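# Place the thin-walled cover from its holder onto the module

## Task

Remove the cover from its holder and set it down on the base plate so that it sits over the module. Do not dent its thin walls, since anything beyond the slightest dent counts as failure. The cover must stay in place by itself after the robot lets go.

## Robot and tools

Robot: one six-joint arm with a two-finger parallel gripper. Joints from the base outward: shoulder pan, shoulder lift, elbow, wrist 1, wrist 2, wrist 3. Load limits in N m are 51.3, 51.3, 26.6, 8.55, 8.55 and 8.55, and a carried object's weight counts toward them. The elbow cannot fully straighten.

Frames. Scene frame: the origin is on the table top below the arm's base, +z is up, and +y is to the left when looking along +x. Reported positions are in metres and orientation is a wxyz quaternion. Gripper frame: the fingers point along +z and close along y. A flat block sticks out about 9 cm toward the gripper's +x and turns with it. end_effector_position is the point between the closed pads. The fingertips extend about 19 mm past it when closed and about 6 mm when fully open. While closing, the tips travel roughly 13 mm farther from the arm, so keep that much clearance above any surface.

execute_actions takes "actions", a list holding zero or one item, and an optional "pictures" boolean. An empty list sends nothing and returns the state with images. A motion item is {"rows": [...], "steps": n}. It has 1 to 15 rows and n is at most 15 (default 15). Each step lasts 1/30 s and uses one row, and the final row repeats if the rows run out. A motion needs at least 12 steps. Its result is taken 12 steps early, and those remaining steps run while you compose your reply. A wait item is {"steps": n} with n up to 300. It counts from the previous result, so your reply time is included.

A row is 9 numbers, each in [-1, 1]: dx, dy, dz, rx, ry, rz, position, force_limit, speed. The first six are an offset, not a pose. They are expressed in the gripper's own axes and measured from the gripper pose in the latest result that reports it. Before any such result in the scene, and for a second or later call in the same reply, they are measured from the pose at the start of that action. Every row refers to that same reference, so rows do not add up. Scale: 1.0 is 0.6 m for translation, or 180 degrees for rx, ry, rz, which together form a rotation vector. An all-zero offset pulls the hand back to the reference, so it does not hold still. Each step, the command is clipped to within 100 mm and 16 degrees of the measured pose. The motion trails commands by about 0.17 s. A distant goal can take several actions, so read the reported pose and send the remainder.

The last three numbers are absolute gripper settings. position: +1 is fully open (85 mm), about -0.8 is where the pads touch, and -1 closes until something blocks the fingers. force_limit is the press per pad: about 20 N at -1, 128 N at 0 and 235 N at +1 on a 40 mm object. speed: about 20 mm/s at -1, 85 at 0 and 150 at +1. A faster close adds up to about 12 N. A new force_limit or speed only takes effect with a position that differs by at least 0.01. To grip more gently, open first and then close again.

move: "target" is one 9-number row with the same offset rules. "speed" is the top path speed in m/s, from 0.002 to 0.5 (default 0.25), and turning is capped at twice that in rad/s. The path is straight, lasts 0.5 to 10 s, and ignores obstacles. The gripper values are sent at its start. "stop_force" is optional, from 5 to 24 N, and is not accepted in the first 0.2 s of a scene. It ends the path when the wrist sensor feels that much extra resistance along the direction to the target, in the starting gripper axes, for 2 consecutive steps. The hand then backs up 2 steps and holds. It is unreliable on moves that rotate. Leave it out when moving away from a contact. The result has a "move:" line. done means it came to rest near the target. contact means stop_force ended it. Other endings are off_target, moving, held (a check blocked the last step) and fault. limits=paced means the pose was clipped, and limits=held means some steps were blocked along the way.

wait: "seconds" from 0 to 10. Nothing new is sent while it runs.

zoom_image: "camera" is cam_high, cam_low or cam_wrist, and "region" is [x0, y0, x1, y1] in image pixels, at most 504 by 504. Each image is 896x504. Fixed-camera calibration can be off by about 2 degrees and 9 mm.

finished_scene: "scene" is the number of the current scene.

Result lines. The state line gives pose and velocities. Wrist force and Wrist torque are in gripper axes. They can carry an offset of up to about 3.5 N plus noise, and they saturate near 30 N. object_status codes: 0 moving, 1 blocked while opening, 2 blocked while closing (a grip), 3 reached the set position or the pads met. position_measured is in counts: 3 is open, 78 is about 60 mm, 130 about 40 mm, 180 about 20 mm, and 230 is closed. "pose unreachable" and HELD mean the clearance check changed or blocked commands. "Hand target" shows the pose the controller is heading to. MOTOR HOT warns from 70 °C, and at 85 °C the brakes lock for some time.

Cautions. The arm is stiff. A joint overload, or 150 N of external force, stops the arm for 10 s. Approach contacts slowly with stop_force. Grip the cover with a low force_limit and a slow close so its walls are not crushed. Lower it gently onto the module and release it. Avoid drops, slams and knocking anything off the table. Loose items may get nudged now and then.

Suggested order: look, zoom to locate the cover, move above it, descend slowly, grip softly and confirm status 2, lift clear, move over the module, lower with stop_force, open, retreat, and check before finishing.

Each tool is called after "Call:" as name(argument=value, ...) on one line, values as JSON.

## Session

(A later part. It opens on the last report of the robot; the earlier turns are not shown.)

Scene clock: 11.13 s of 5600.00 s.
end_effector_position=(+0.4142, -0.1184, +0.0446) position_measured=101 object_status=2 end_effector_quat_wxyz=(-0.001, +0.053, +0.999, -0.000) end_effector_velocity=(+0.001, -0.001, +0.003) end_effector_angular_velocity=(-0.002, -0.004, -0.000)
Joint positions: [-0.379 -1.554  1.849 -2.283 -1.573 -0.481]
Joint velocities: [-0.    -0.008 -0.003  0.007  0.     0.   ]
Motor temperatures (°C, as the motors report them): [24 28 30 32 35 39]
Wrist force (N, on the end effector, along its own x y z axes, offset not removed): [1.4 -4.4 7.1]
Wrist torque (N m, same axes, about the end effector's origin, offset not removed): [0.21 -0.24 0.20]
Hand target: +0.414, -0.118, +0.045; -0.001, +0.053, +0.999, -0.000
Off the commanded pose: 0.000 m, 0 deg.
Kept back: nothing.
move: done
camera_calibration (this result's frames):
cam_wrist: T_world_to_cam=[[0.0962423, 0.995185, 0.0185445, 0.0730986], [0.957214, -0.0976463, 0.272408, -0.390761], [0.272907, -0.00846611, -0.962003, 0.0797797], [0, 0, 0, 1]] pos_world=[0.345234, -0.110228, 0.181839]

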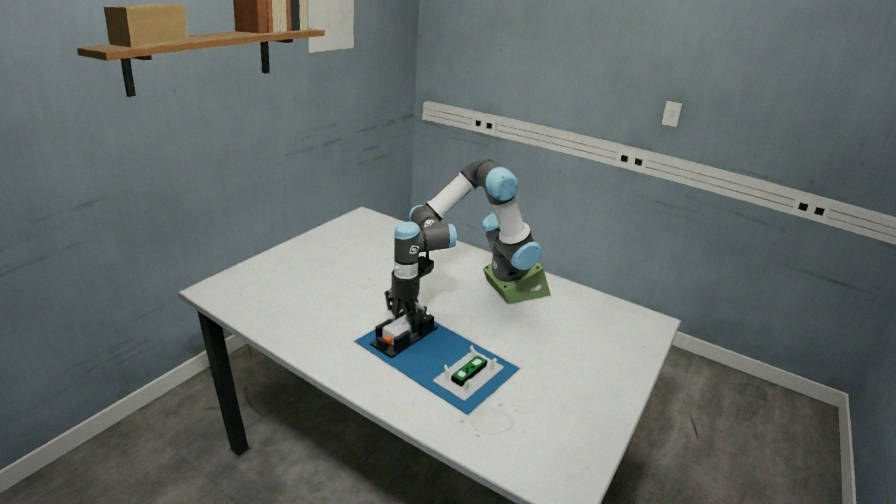

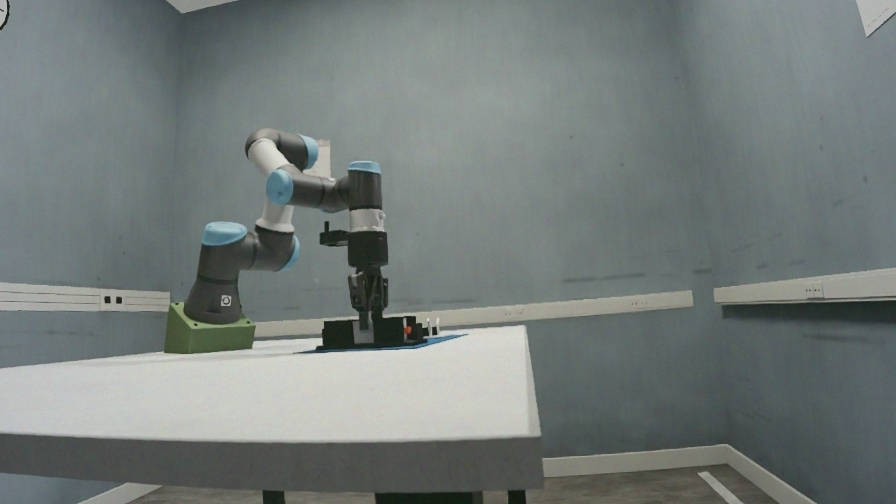

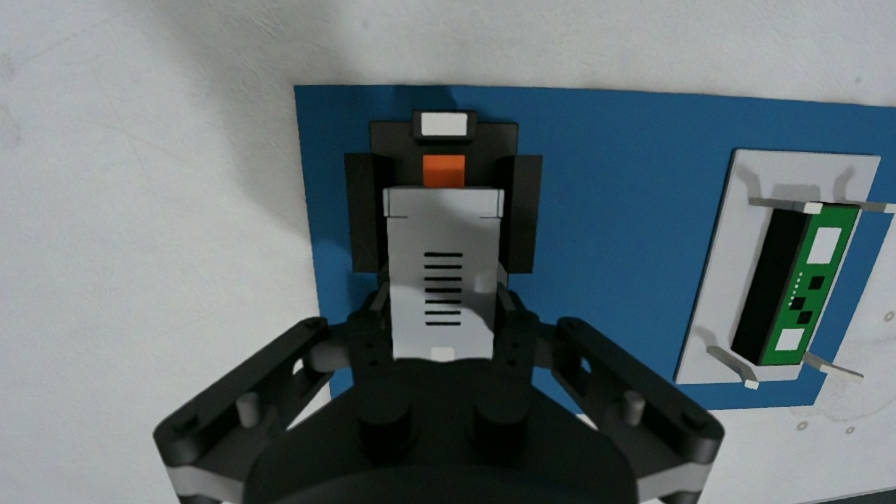

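Call:
move(target=[0,-0.0007,0,0,0,0,0.38,-1,0])

Call:
move(target=[0,0,0.016,0,0,0,0.38,-1,0], speed=0.03)

Call:
move(target=[0,0,0,0,0,0,-1,-0.9,-1])

Call:
move(target=[0,0,-0.005,0,0,0,-1,-0.9,-1], speed=0.005)

Scene clock: 12.47 s of 5600.00 s.
end_effector_position=(+0.4142, -0.1188, +0.0447) position_measured=81 object_status=3 end_effector_quat_wxyz=(-0.001, +0.053, +0.999, -0.000) end_effector_velocity=(-0.001, +0.000, -0.001) end_effector_angular_velocity=(+0.001, +0.002, +0.000)
Joint positions: [-0.38  -1.554  1.849 -2.283 -1.572 -0.482]
Joint velocities: [-0.     0.001  0.001  0.    -0.    -0.001]
Motor temperatures (°C, as the motors report them): [24 28 30 32 35 39]
Wrist force (N, on the end effector, along its own x y z axes, offset not removed): [-1.2 2.5 -0.7]
Wrist torque (N m, same axes, about the end effector's origin, offset not removed): [0.46 0.17 0.03]
Hand target: +0.414, -0.119, +0.045; -0.001, +0.053, +0.999, -0.000
Off the commanded pose: 0.000 m, 0 deg.
Kept back: nothing.
move: done
camera_calibration (this result's frames):
cam_wrist: T_world_to_cam=[[0.0962359, 0.995186, 0.0185134, 0.0735142], [0.957199, -0.0976312, 0.272466, -0.390774], [0.272962, -0.00850005, -0.961987, 0.0797844], [0, 0, 0, 1]] pos_world=[0.345196, -0.110634, 0.181863]

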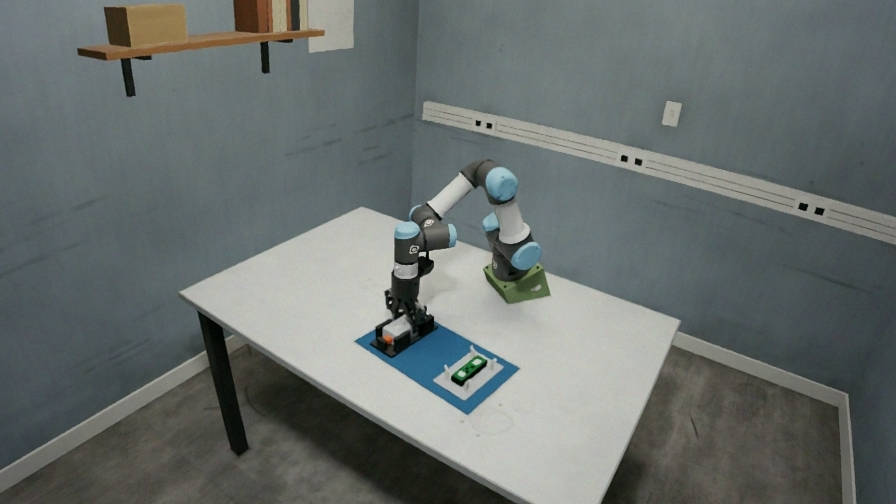

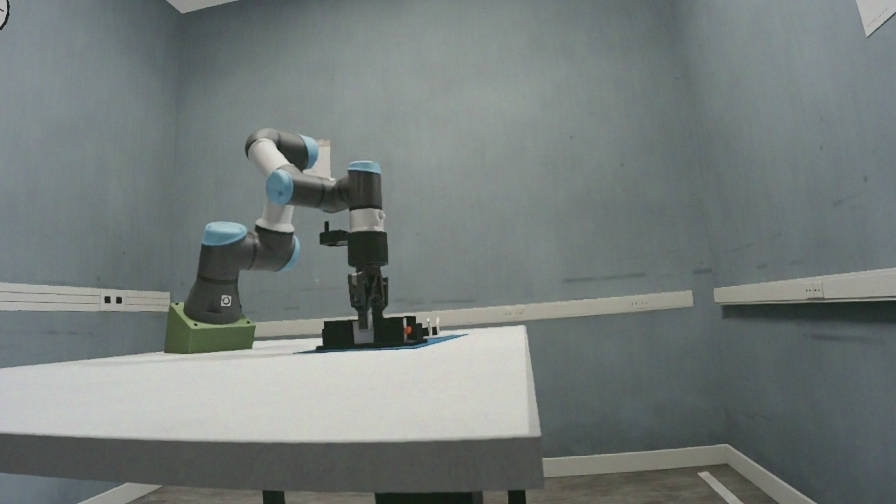

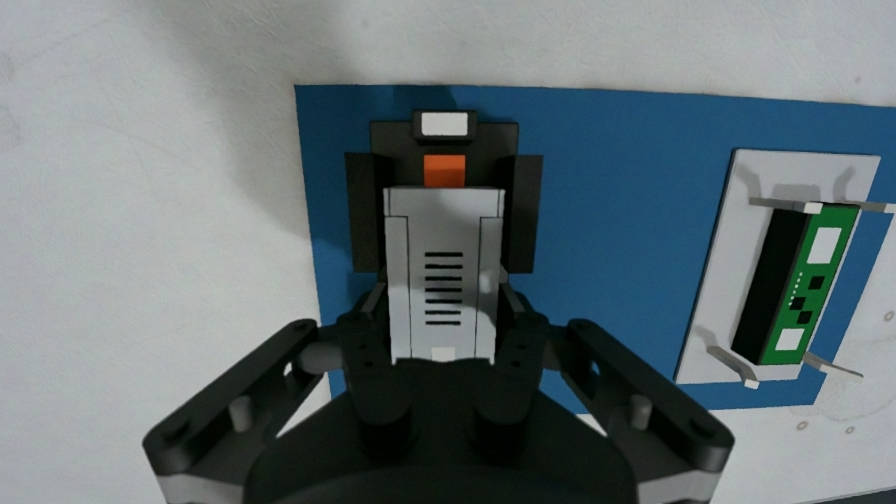

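Scene clock: 13.23 s of 5600.00 s.
end_effector_position=(+0.4142, -0.1188, +0.0353) position_measured=81 object_status=3 end_effector_quat_wxyz=(-0.001, +0.053, +0.999, -0.000) end_effector_velocity=(+0.000, -0.000, -0.001) end_effector_angular_velocity=(-0.001, -0.002, -0.000)
Joint positions: [-0.38  -1.527  1.863 -2.324 -1.572 -0.482]
Joint velocities: [-0.     0.004  0.003 -0.01  -0.     0.   ]
Motor temperatures (°C, as the motors report them): [24 28 30 32 35 39]
Wrist force (N, on the end effector, along its own x y z axes, offset not removed): [-2.3 1.1 -1.9]
Wrist torque (N m, same axes, about the end effector's origin, offset not removed): [0.19 0.38 0.02]
Hand target: +0.414, -0.119, +0.035; -0.001, +0.053, +0.999, -0.000
Off the commanded pose: 0.000 m, 0 deg.
Kept back: nothing.
move: done
camera_calibration (this result's frames):
cam_wrist: T_world_to_cam=[[0.0962381, 0.995186, 0.0185443, 0.0736941], [0.957209, -0.0976421, 0.272427, -0.388198], [0.272926, -0.00846705, -0.961998, 0.0707588], [0, 0, 0, 1]] pos_world=[0.345182, -0.110645, 0.172459]

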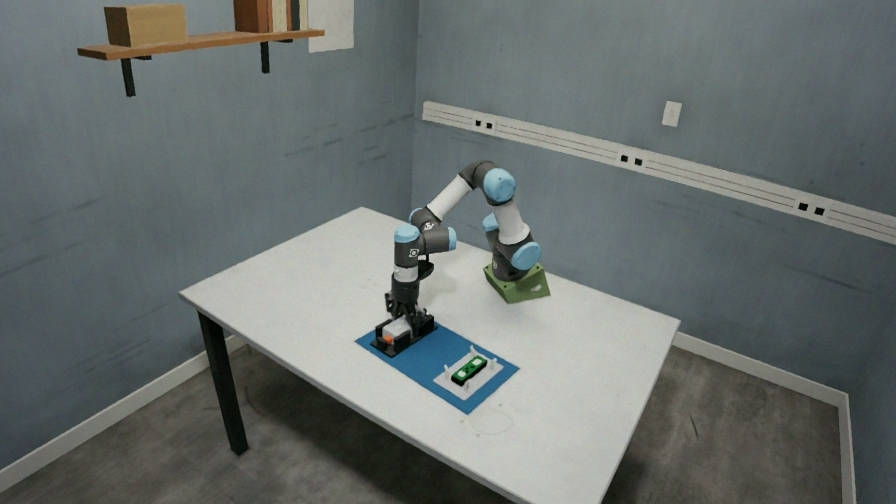

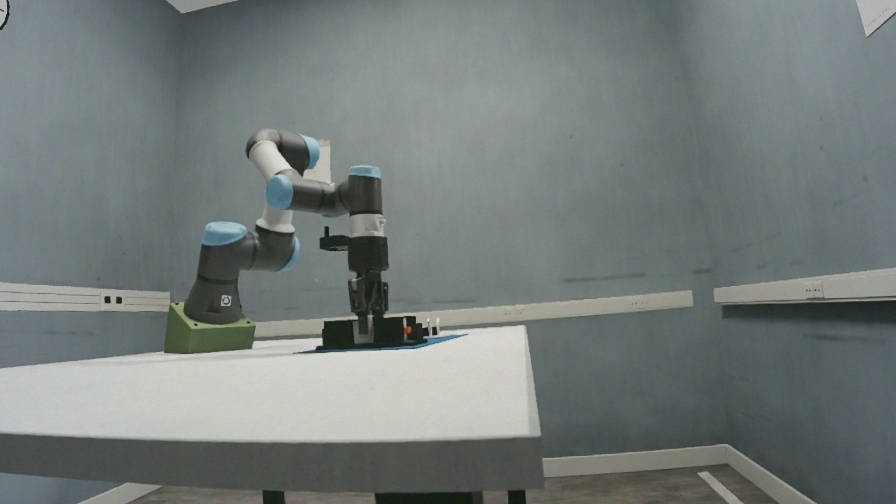

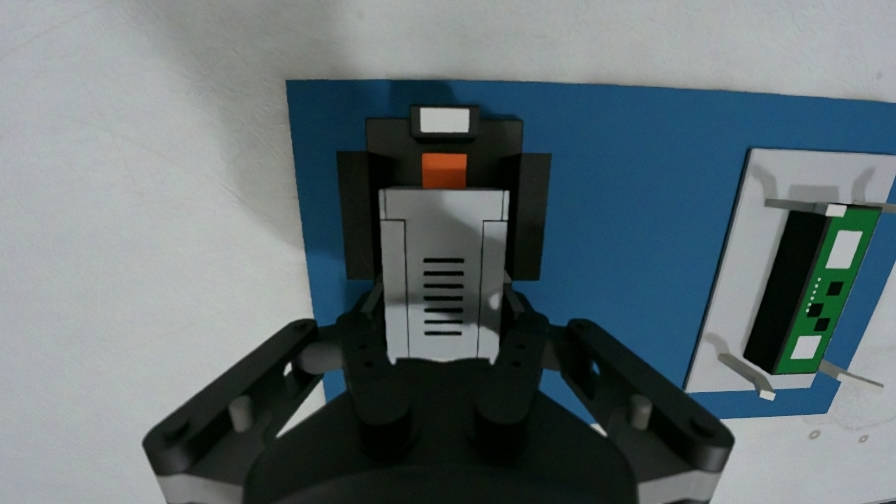

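Scene clock: 13.97 s of 5600.00 s.
end_effector_position=(+0.4142, -0.1188, +0.0353) position_measured=103 object_status=2 end_effector_quat_wxyz=(-0.001, +0.053, +0.999, -0.000) end_effector_velocity=(+0.000, -0.000, +0.000) end_effector_angular_velocity=(-0.000, -0.001, +0.000)
Joint positions: [-0.38  -1.527  1.863 -2.324 -1.572 -0.482]
Joint velocities: [ 0. -0. -0. -0. -0. -0.]
Motor temperatures (°C, as the motors report them): [24 28 30 32 35 39]
Wrist force (N, on the end effector, along its own x y z axes, offset not removed): [-0.6 2.7 -5.7]
Wrist torque (N m, same axes, about the end effector's origin, offset not removed): [0.32 0.40 0.37]
Hand target: +0.414, -0.119, +0.035; -0.001, +0.053, +0.999, -0.000
Off the commanded pose: 0.000 m, 0 deg.
Kept back: nothing.
move: done
camera_calibration (this result's frames):
cam_wrist: T_world_to_cam=[[0.0962374, 0.995186, 0.0185318, 0.0736996], [0.957198, -0.0976376, 0.272468, -0.388211], [0.272966, -0.008483, -0.961986, 0.0707475], [0, 0, 0, 1]] pos_world=[0.34519, -0.110649, 0.172467]

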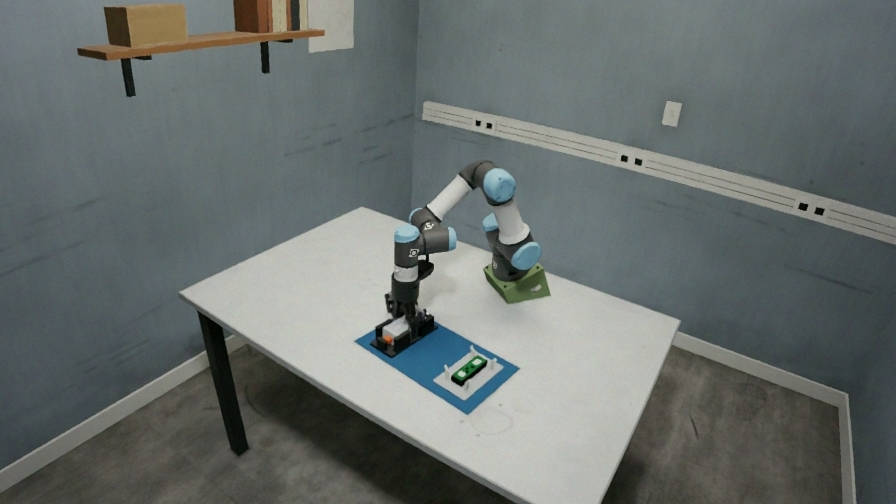

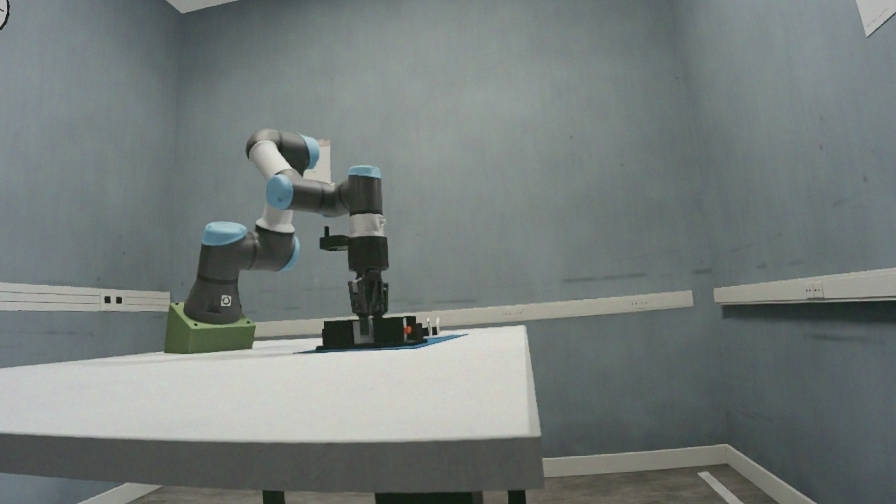

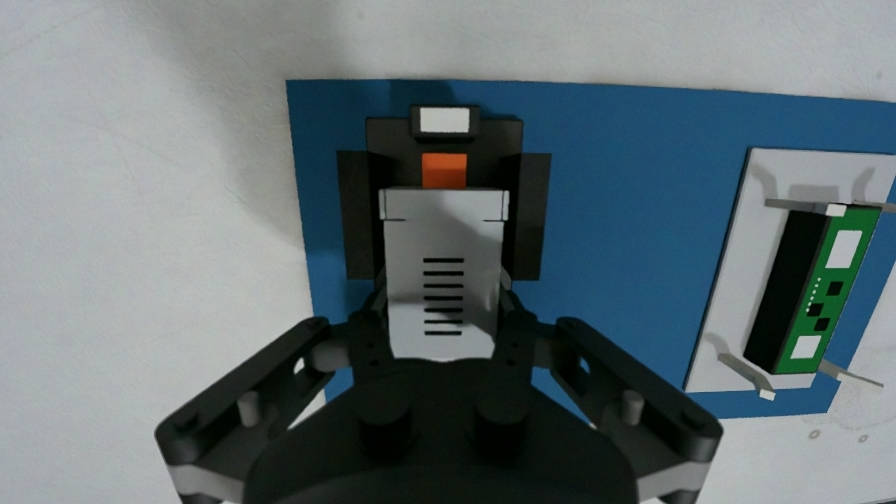

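Scene clock: 14.80 s of 5600.00 s.
end_effector_position=(+0.4142, -0.1188, +0.0382) position_measured=103 object_status=2 end_effector_quat_wxyz=(-0.001, +0.053, +0.999, -0.000) end_effector_velocity=(-0.000, +0.000, +0.001) end_effector_angular_velocity=(+0.001, +0.001, -0.000)
Joint positions: [-0.38  -1.536  1.859 -2.311 -1.572 -0.482]
Joint velocities: [-0.    -0.002 -0.001  0.005  0.     0.   ]
Motor temperatures (°C, as the motors report them): [24 28 30 32 35 39]
Wrist force (N, on the end effector, along its own x y z axes, offset not removed): [-1.8 -0.8 7.5]
Wrist torque (N m, same axes, about the end effector's origin, offset not removed): [0.09 0.36 0.35]
Hand target: +0.414, -0.119, +0.038; -0.001, +0.053, +0.999, -0.000
Off the commanded pose: 0.000 m, 0 deg.
Kept back: nothing.
move: done
camera_calibration (this result's frames):
cam_wrist: T_world_to_cam=[[0.0962399, 0.995185, 0.0185404, 0.073642], [0.957203, -0.0976425, 0.272451, -0.388996], [0.272949, -0.00847372, -0.961991, 0.0735419], [0, 0, 0, 1]] pos_world=[0.345187, -0.110647, 0.175363]

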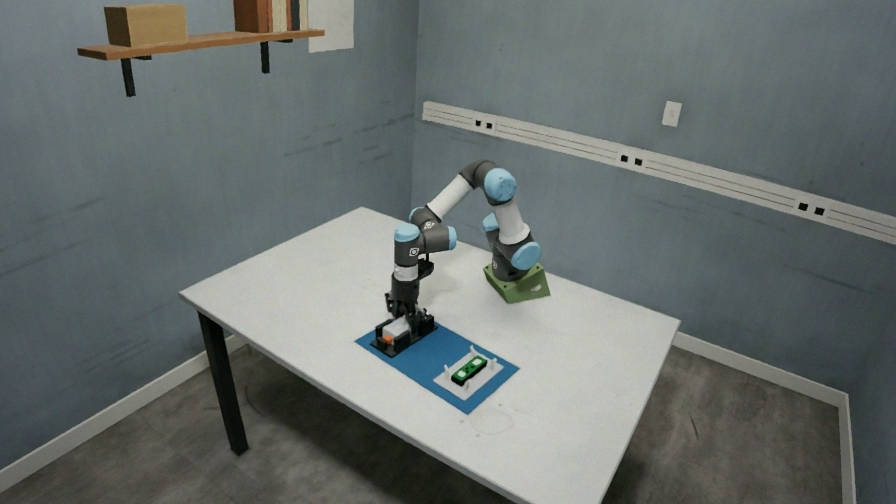

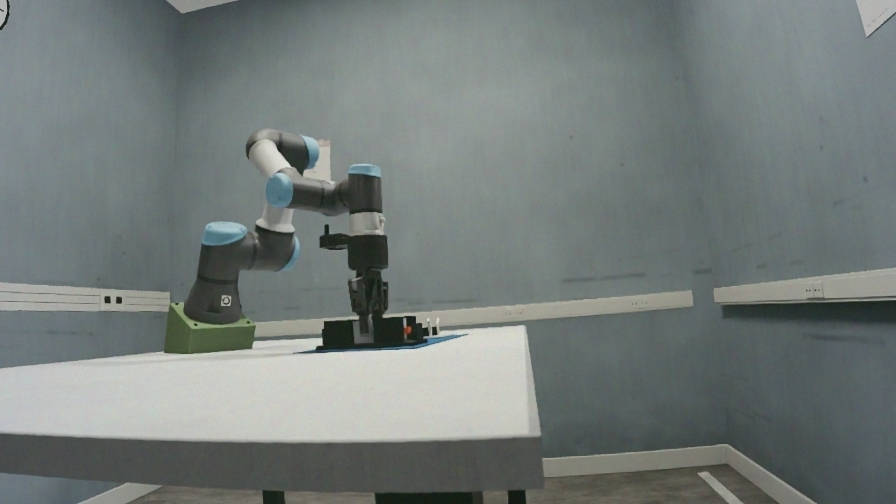

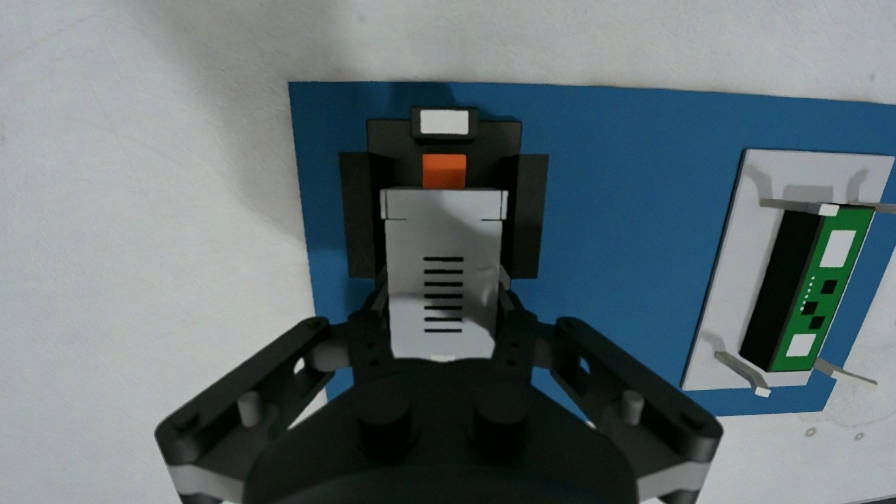

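Call:
move(target=[0,0,0,0,0,0.004,-0.98,-0.8,-1])

Call:
move(target=[0,0,-0.005,0,0,0,-0.98,-0.8,-1], speed=0.005)

Scene clock: 15.87 s of 5600.00 s.
end_effector_position=(+0.4142, -0.1188, +0.0382) position_measured=107 object_status=2 end_effector_quat_wxyz=(-0.001, +0.059, +0.998, -0.001) end_effector_velocity=(+0.000, -0.000, +0.000) end_effector_angular_velocity=(-0.000, -0.001, -0.003)
Joint positions: [-0.38  -1.536  1.859 -2.311 -1.572 -0.47 ]
Joint velocities: [-0.     0.    -0.    -0.001  0.     0.002]
Motor temperatures (°C, as the motors report them): [24 28 30 32 35 39]
Wrist force (N, on the end effector, along its own x y z axes, offset not removed): [0.5 0.9 0.3]
Wrist torque (N m, same axes, about the end effector's origin, offset not removed): [0.15 -0.04 -0.64]
Hand target: +0.414, -0.119, +0.038; -0.001, +0.059, +0.998, -0.000
Off the commanded pose: 0.000 m, 0 deg.
Kept back: nothing.
move: done
camera_calibration (this result's frames):
cam_wrist: T_world_to_cam=[[0.108375, 0.993939, 0.0184396, 0.0684869], [0.955896, -0.109284, 0.272616, -0.389893], [0.272978, -0.0119183, -0.961946, 0.0731642], [0, 0, 0, 1]] pos_world=[0.345303, -0.109809, 0.175408]

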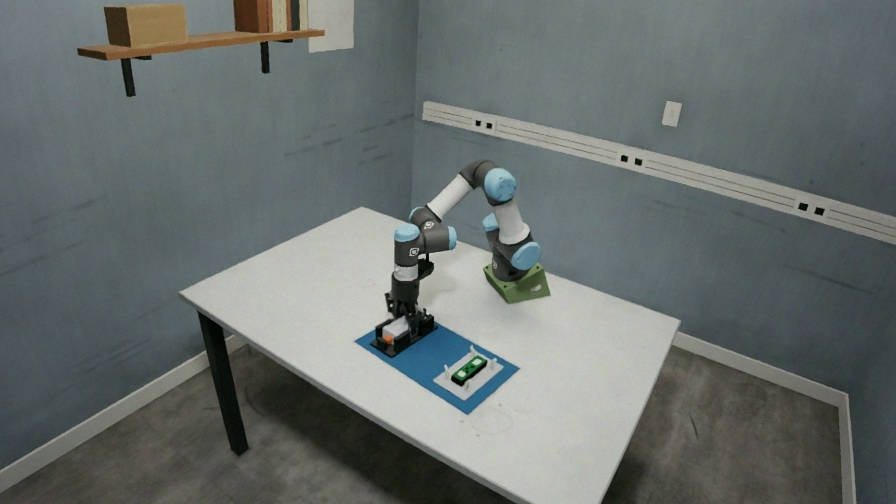

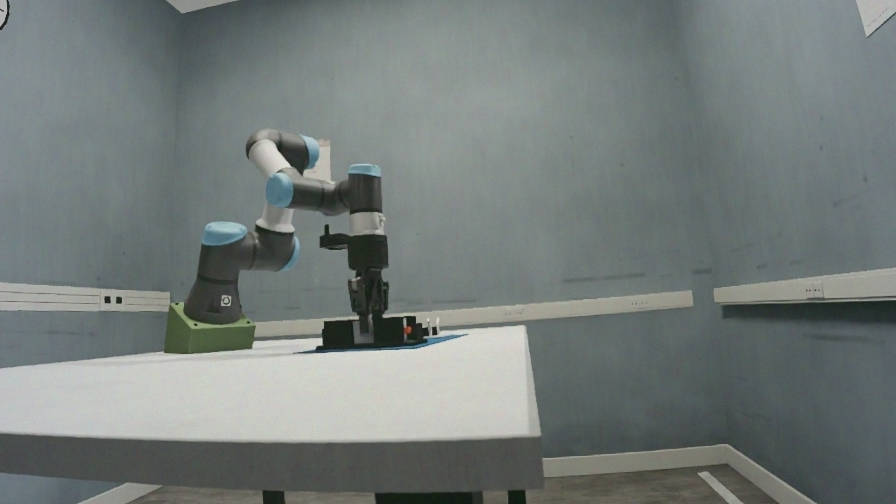

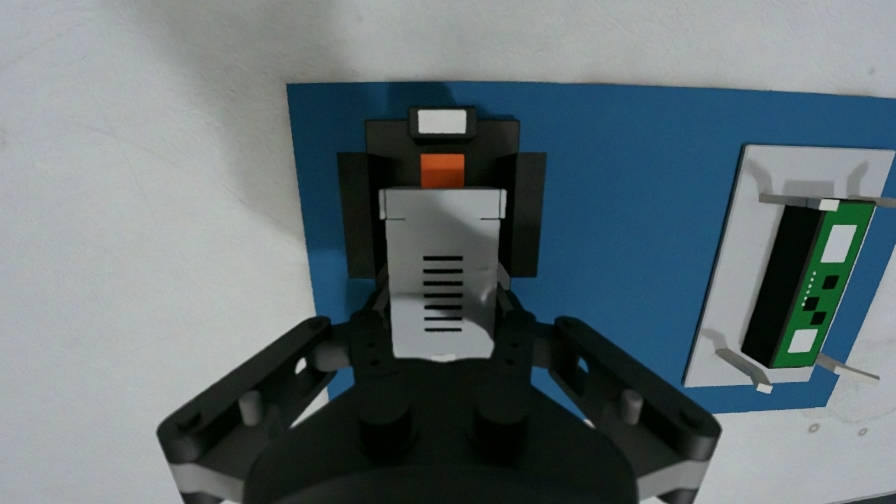

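Scene clock: 16.70 s of 5600.00 s.
end_effector_position=(+0.4142, -0.1188, +0.0411) position_measured=107 object_status=2 end_effector_quat_wxyz=(-0.001, +0.059, +0.998, -0.001) end_effector_velocity=(+0.001, -0.000, +0.002) end_effector_angular_velocity=(-0.001, -0.002, -0.001)
Joint positions: [-0.38  -1.544  1.855 -2.298 -1.572 -0.47 ]
Joint velocities: [-0.    -0.004 -0.004  0.005  0.     0.   ]
Motor temperatures (°C, as the motors report them): [24 28 30 32 35 39]
Wrist force (N, on the end effector, along its own x y z axes, offset not removed): [-1.9 -0.2 11.7]
Wrist torque (N m, same axes, about the end effector's origin, offset not removed): [0.14 0.26 -0.36]
Hand target: +0.414, -0.119, +0.041; -0.001, +0.059, +0.998, -0.001
Off the commanded pose: 0.000 m, 0 deg.
Kept back: nothing.
move: done
camera_calibration (this result's frames):
cam_wrist: T_world_to_cam=[[0.108386, 0.993938, 0.0184393, 0.068428], [0.955895, -0.109295, 0.272616, -0.390684], [0.272979, -0.0119219, -0.961946, 0.0759524], [0, 0, 0, 1]] pos_world=[0.345303, -0.109808, 0.178307]

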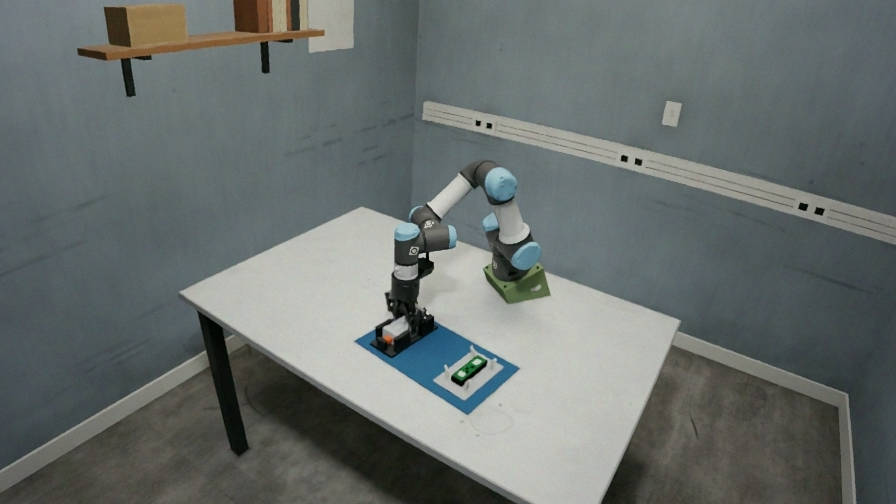

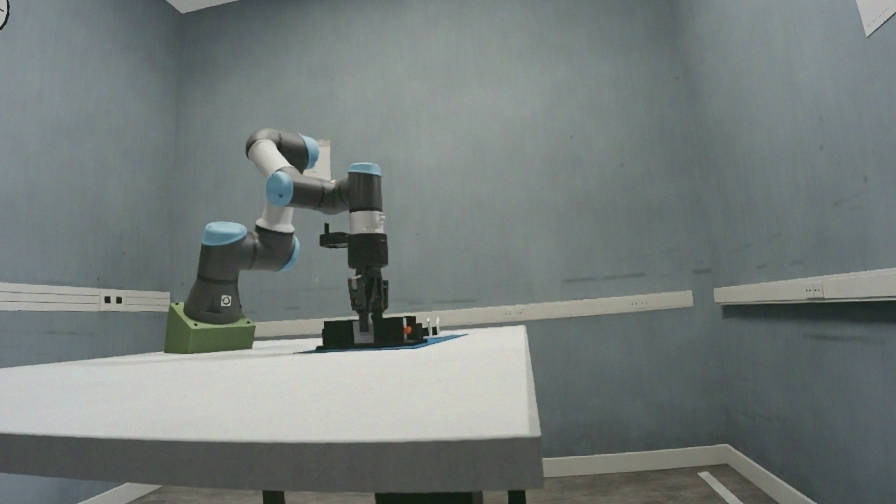

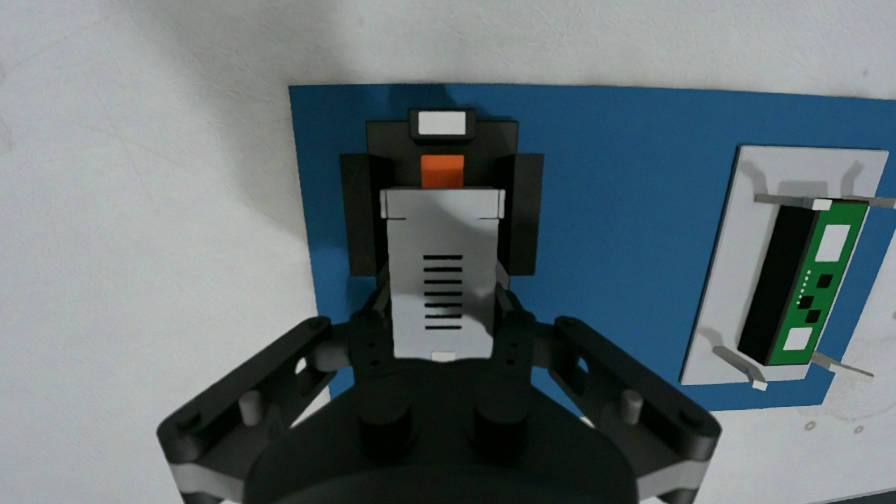

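Call:
move(target=[0,0,0,0,0,-0.0022,0.36,-1,0])

Call:
move(target=[0,0,0.011,0,0,0,0.36,-1,0], speed=0.03)

Call:
zoom_image(camera="cam_wrist", region=[340, 90, 550, 290])

Scene clock: 17.73 s of 5600.00 s.
end_effector_position=(+0.4142, -0.1188, +0.0412) position_measured=84 object_status=3 end_effector_quat_wxyz=(-0.001, +0.055, +0.998, -0.001) end_effector_velocity=(-0.000, +0.000, +0.000) end_effector_angular_velocity=(+0.000, -0.000, +0.002)
Joint positions: [-0.38  -1.544  1.855 -2.298 -1.572 -0.477]
Joint velocities: [-0.    -0.     0.     0.     0.    -0.002]
Motor temperatures (°C, as the motors report them): [24 28 30 32 35 39]
Wrist force (N, on the end effector, along its own x y z axes, offset not removed): [-1.4 0.8 0.5]
Wrist torque (N m, same axes, about the end effector's origin, offset not removed): [0.18 0.21 0.02]
Hand target: +0.414, -0.119, +0.041; -0.001, +0.055, +0.998, -0.000
Off the commanded pose: 0.000 m, 0 deg.
Kept back: nothing.
move: done
camera_calibration (this result's frames):
cam_wrist: T_world_to_cam=[[0.101704, 0.994644, 0.0184197, 0.071286], [0.956594, -0.102863, 0.272668, -0.39023], [0.273103, -0.0101114, -0.961932, 0.0761385], [0, 0, 0, 1]] pos_world=[0.345248, -0.110275, 0.17833]

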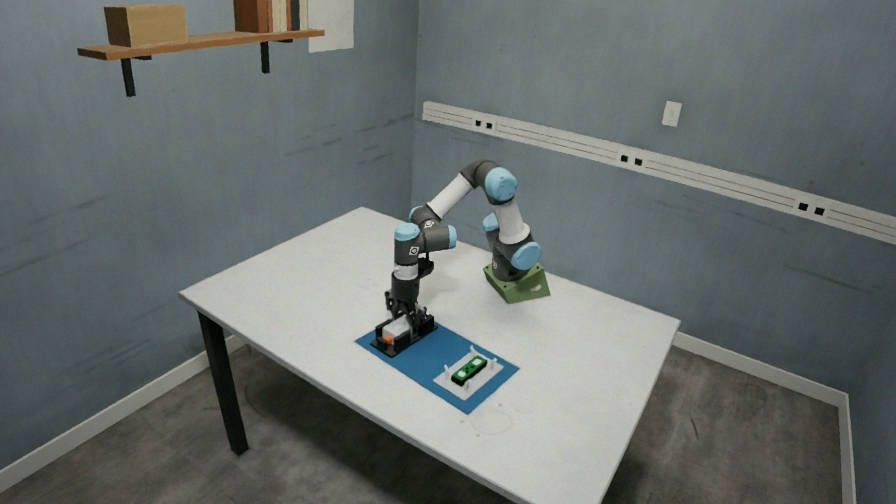

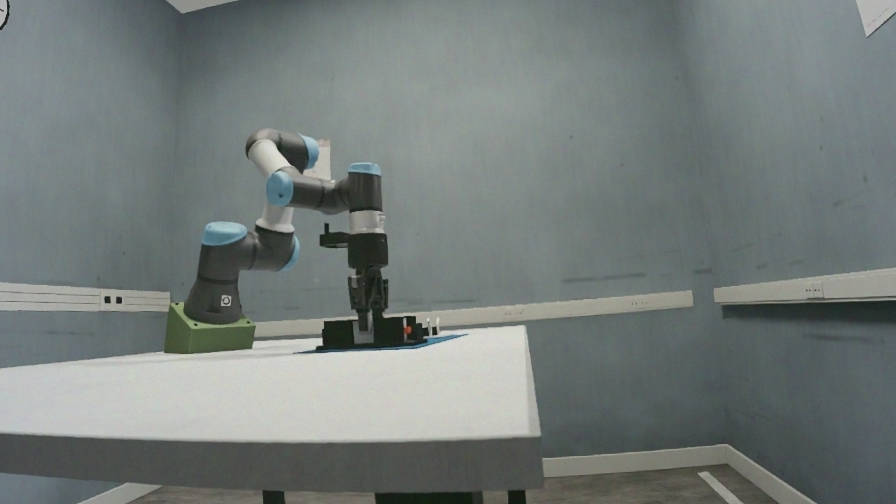

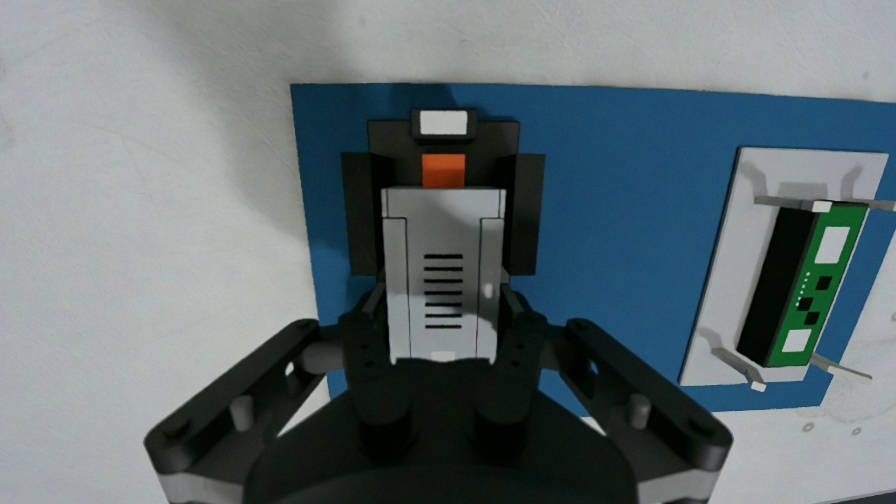

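Scene clock: 18.47 s of 5600.00 s.
end_effector_position=(+0.4142, -0.1188, +0.0347) position_measured=84 object_status=3 end_effector_quat_wxyz=(-0.001, +0.055, +0.998, -0.001) end_effector_velocity=(+0.000, -0.000, -0.002) end_effector_angular_velocity=(+0.000, -0.000, -0.002)
Joint positions: [-0.38  -1.526  1.864 -2.327 -1.572 -0.477]
Joint velocities: [-0.     0.006  0.002 -0.008  0.001  0.002]
Motor temperatures (°C, as the motors report them): [24 28 30 32 35 39]
Wrist force (N, on the end effector, along its own x y z axes, offset not removed): [-1.7 1.3 0.5]
Wrist torque (N m, same axes, about the end effector's origin, offset not removed): [0.28 0.31 0.01]
Hand target: +0.414, -0.119, +0.035; -0.001, +0.055, +0.998, -0.001
Off the commanded pose: 0.000 m, 0 deg.
Kept back: nothing.
move: done
camera_calibration (this result's frames):
cam_wrist: T_world_to_cam=[[0.101635, 0.994651, 0.0184385, 0.0714294], [0.95661, -0.102802, 0.272634, -0.388468], [0.273071, -0.0100706, -0.961941, 0.0699852], [0, 0, 0, 1]] pos_world=[0.345242, -0.110278, 0.171914]

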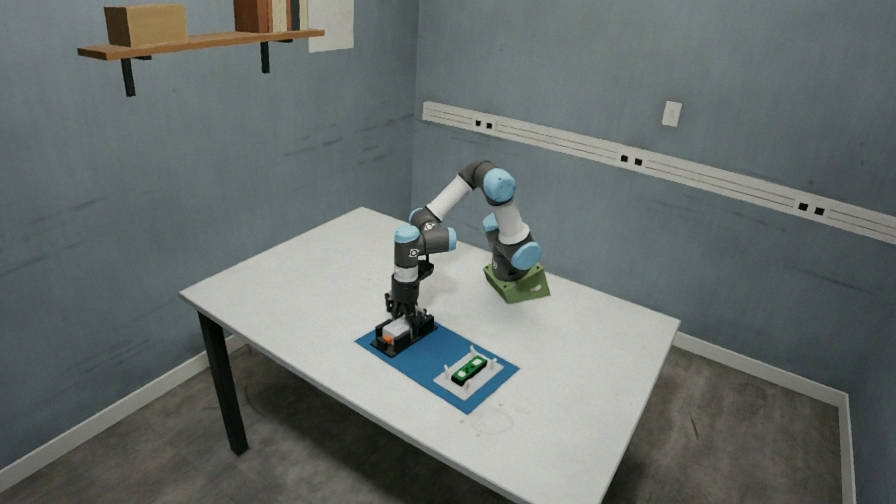

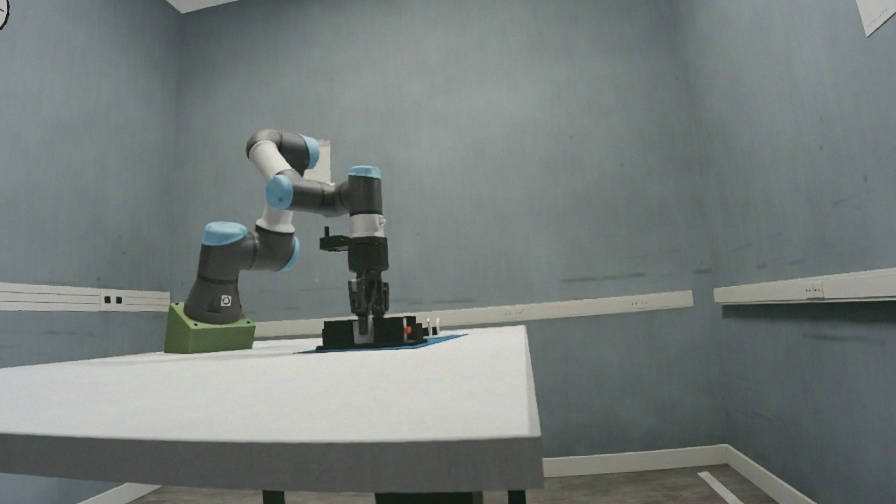

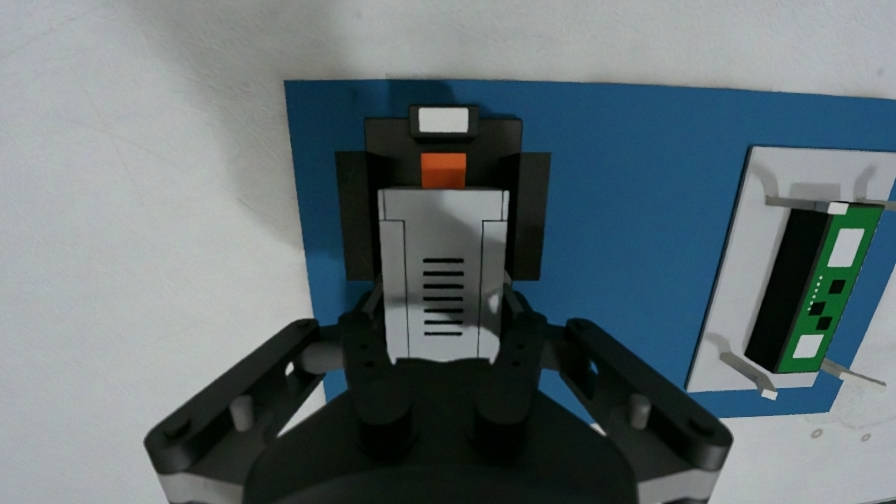

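Region (340, 90, 550, 290) of cam_wrist's 896x504 image, scaled by 2.400, with more detail than that image has; it fills the top 480 rows of this view, and the rest is white.

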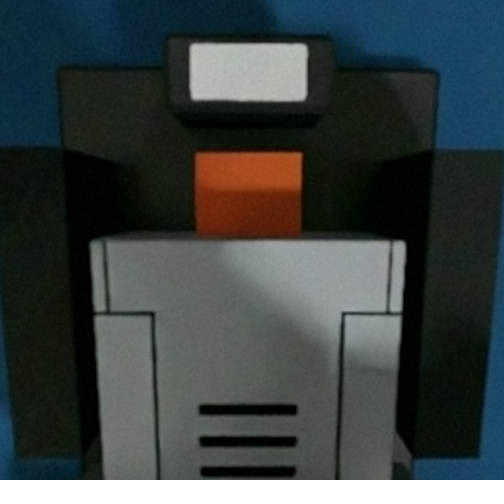

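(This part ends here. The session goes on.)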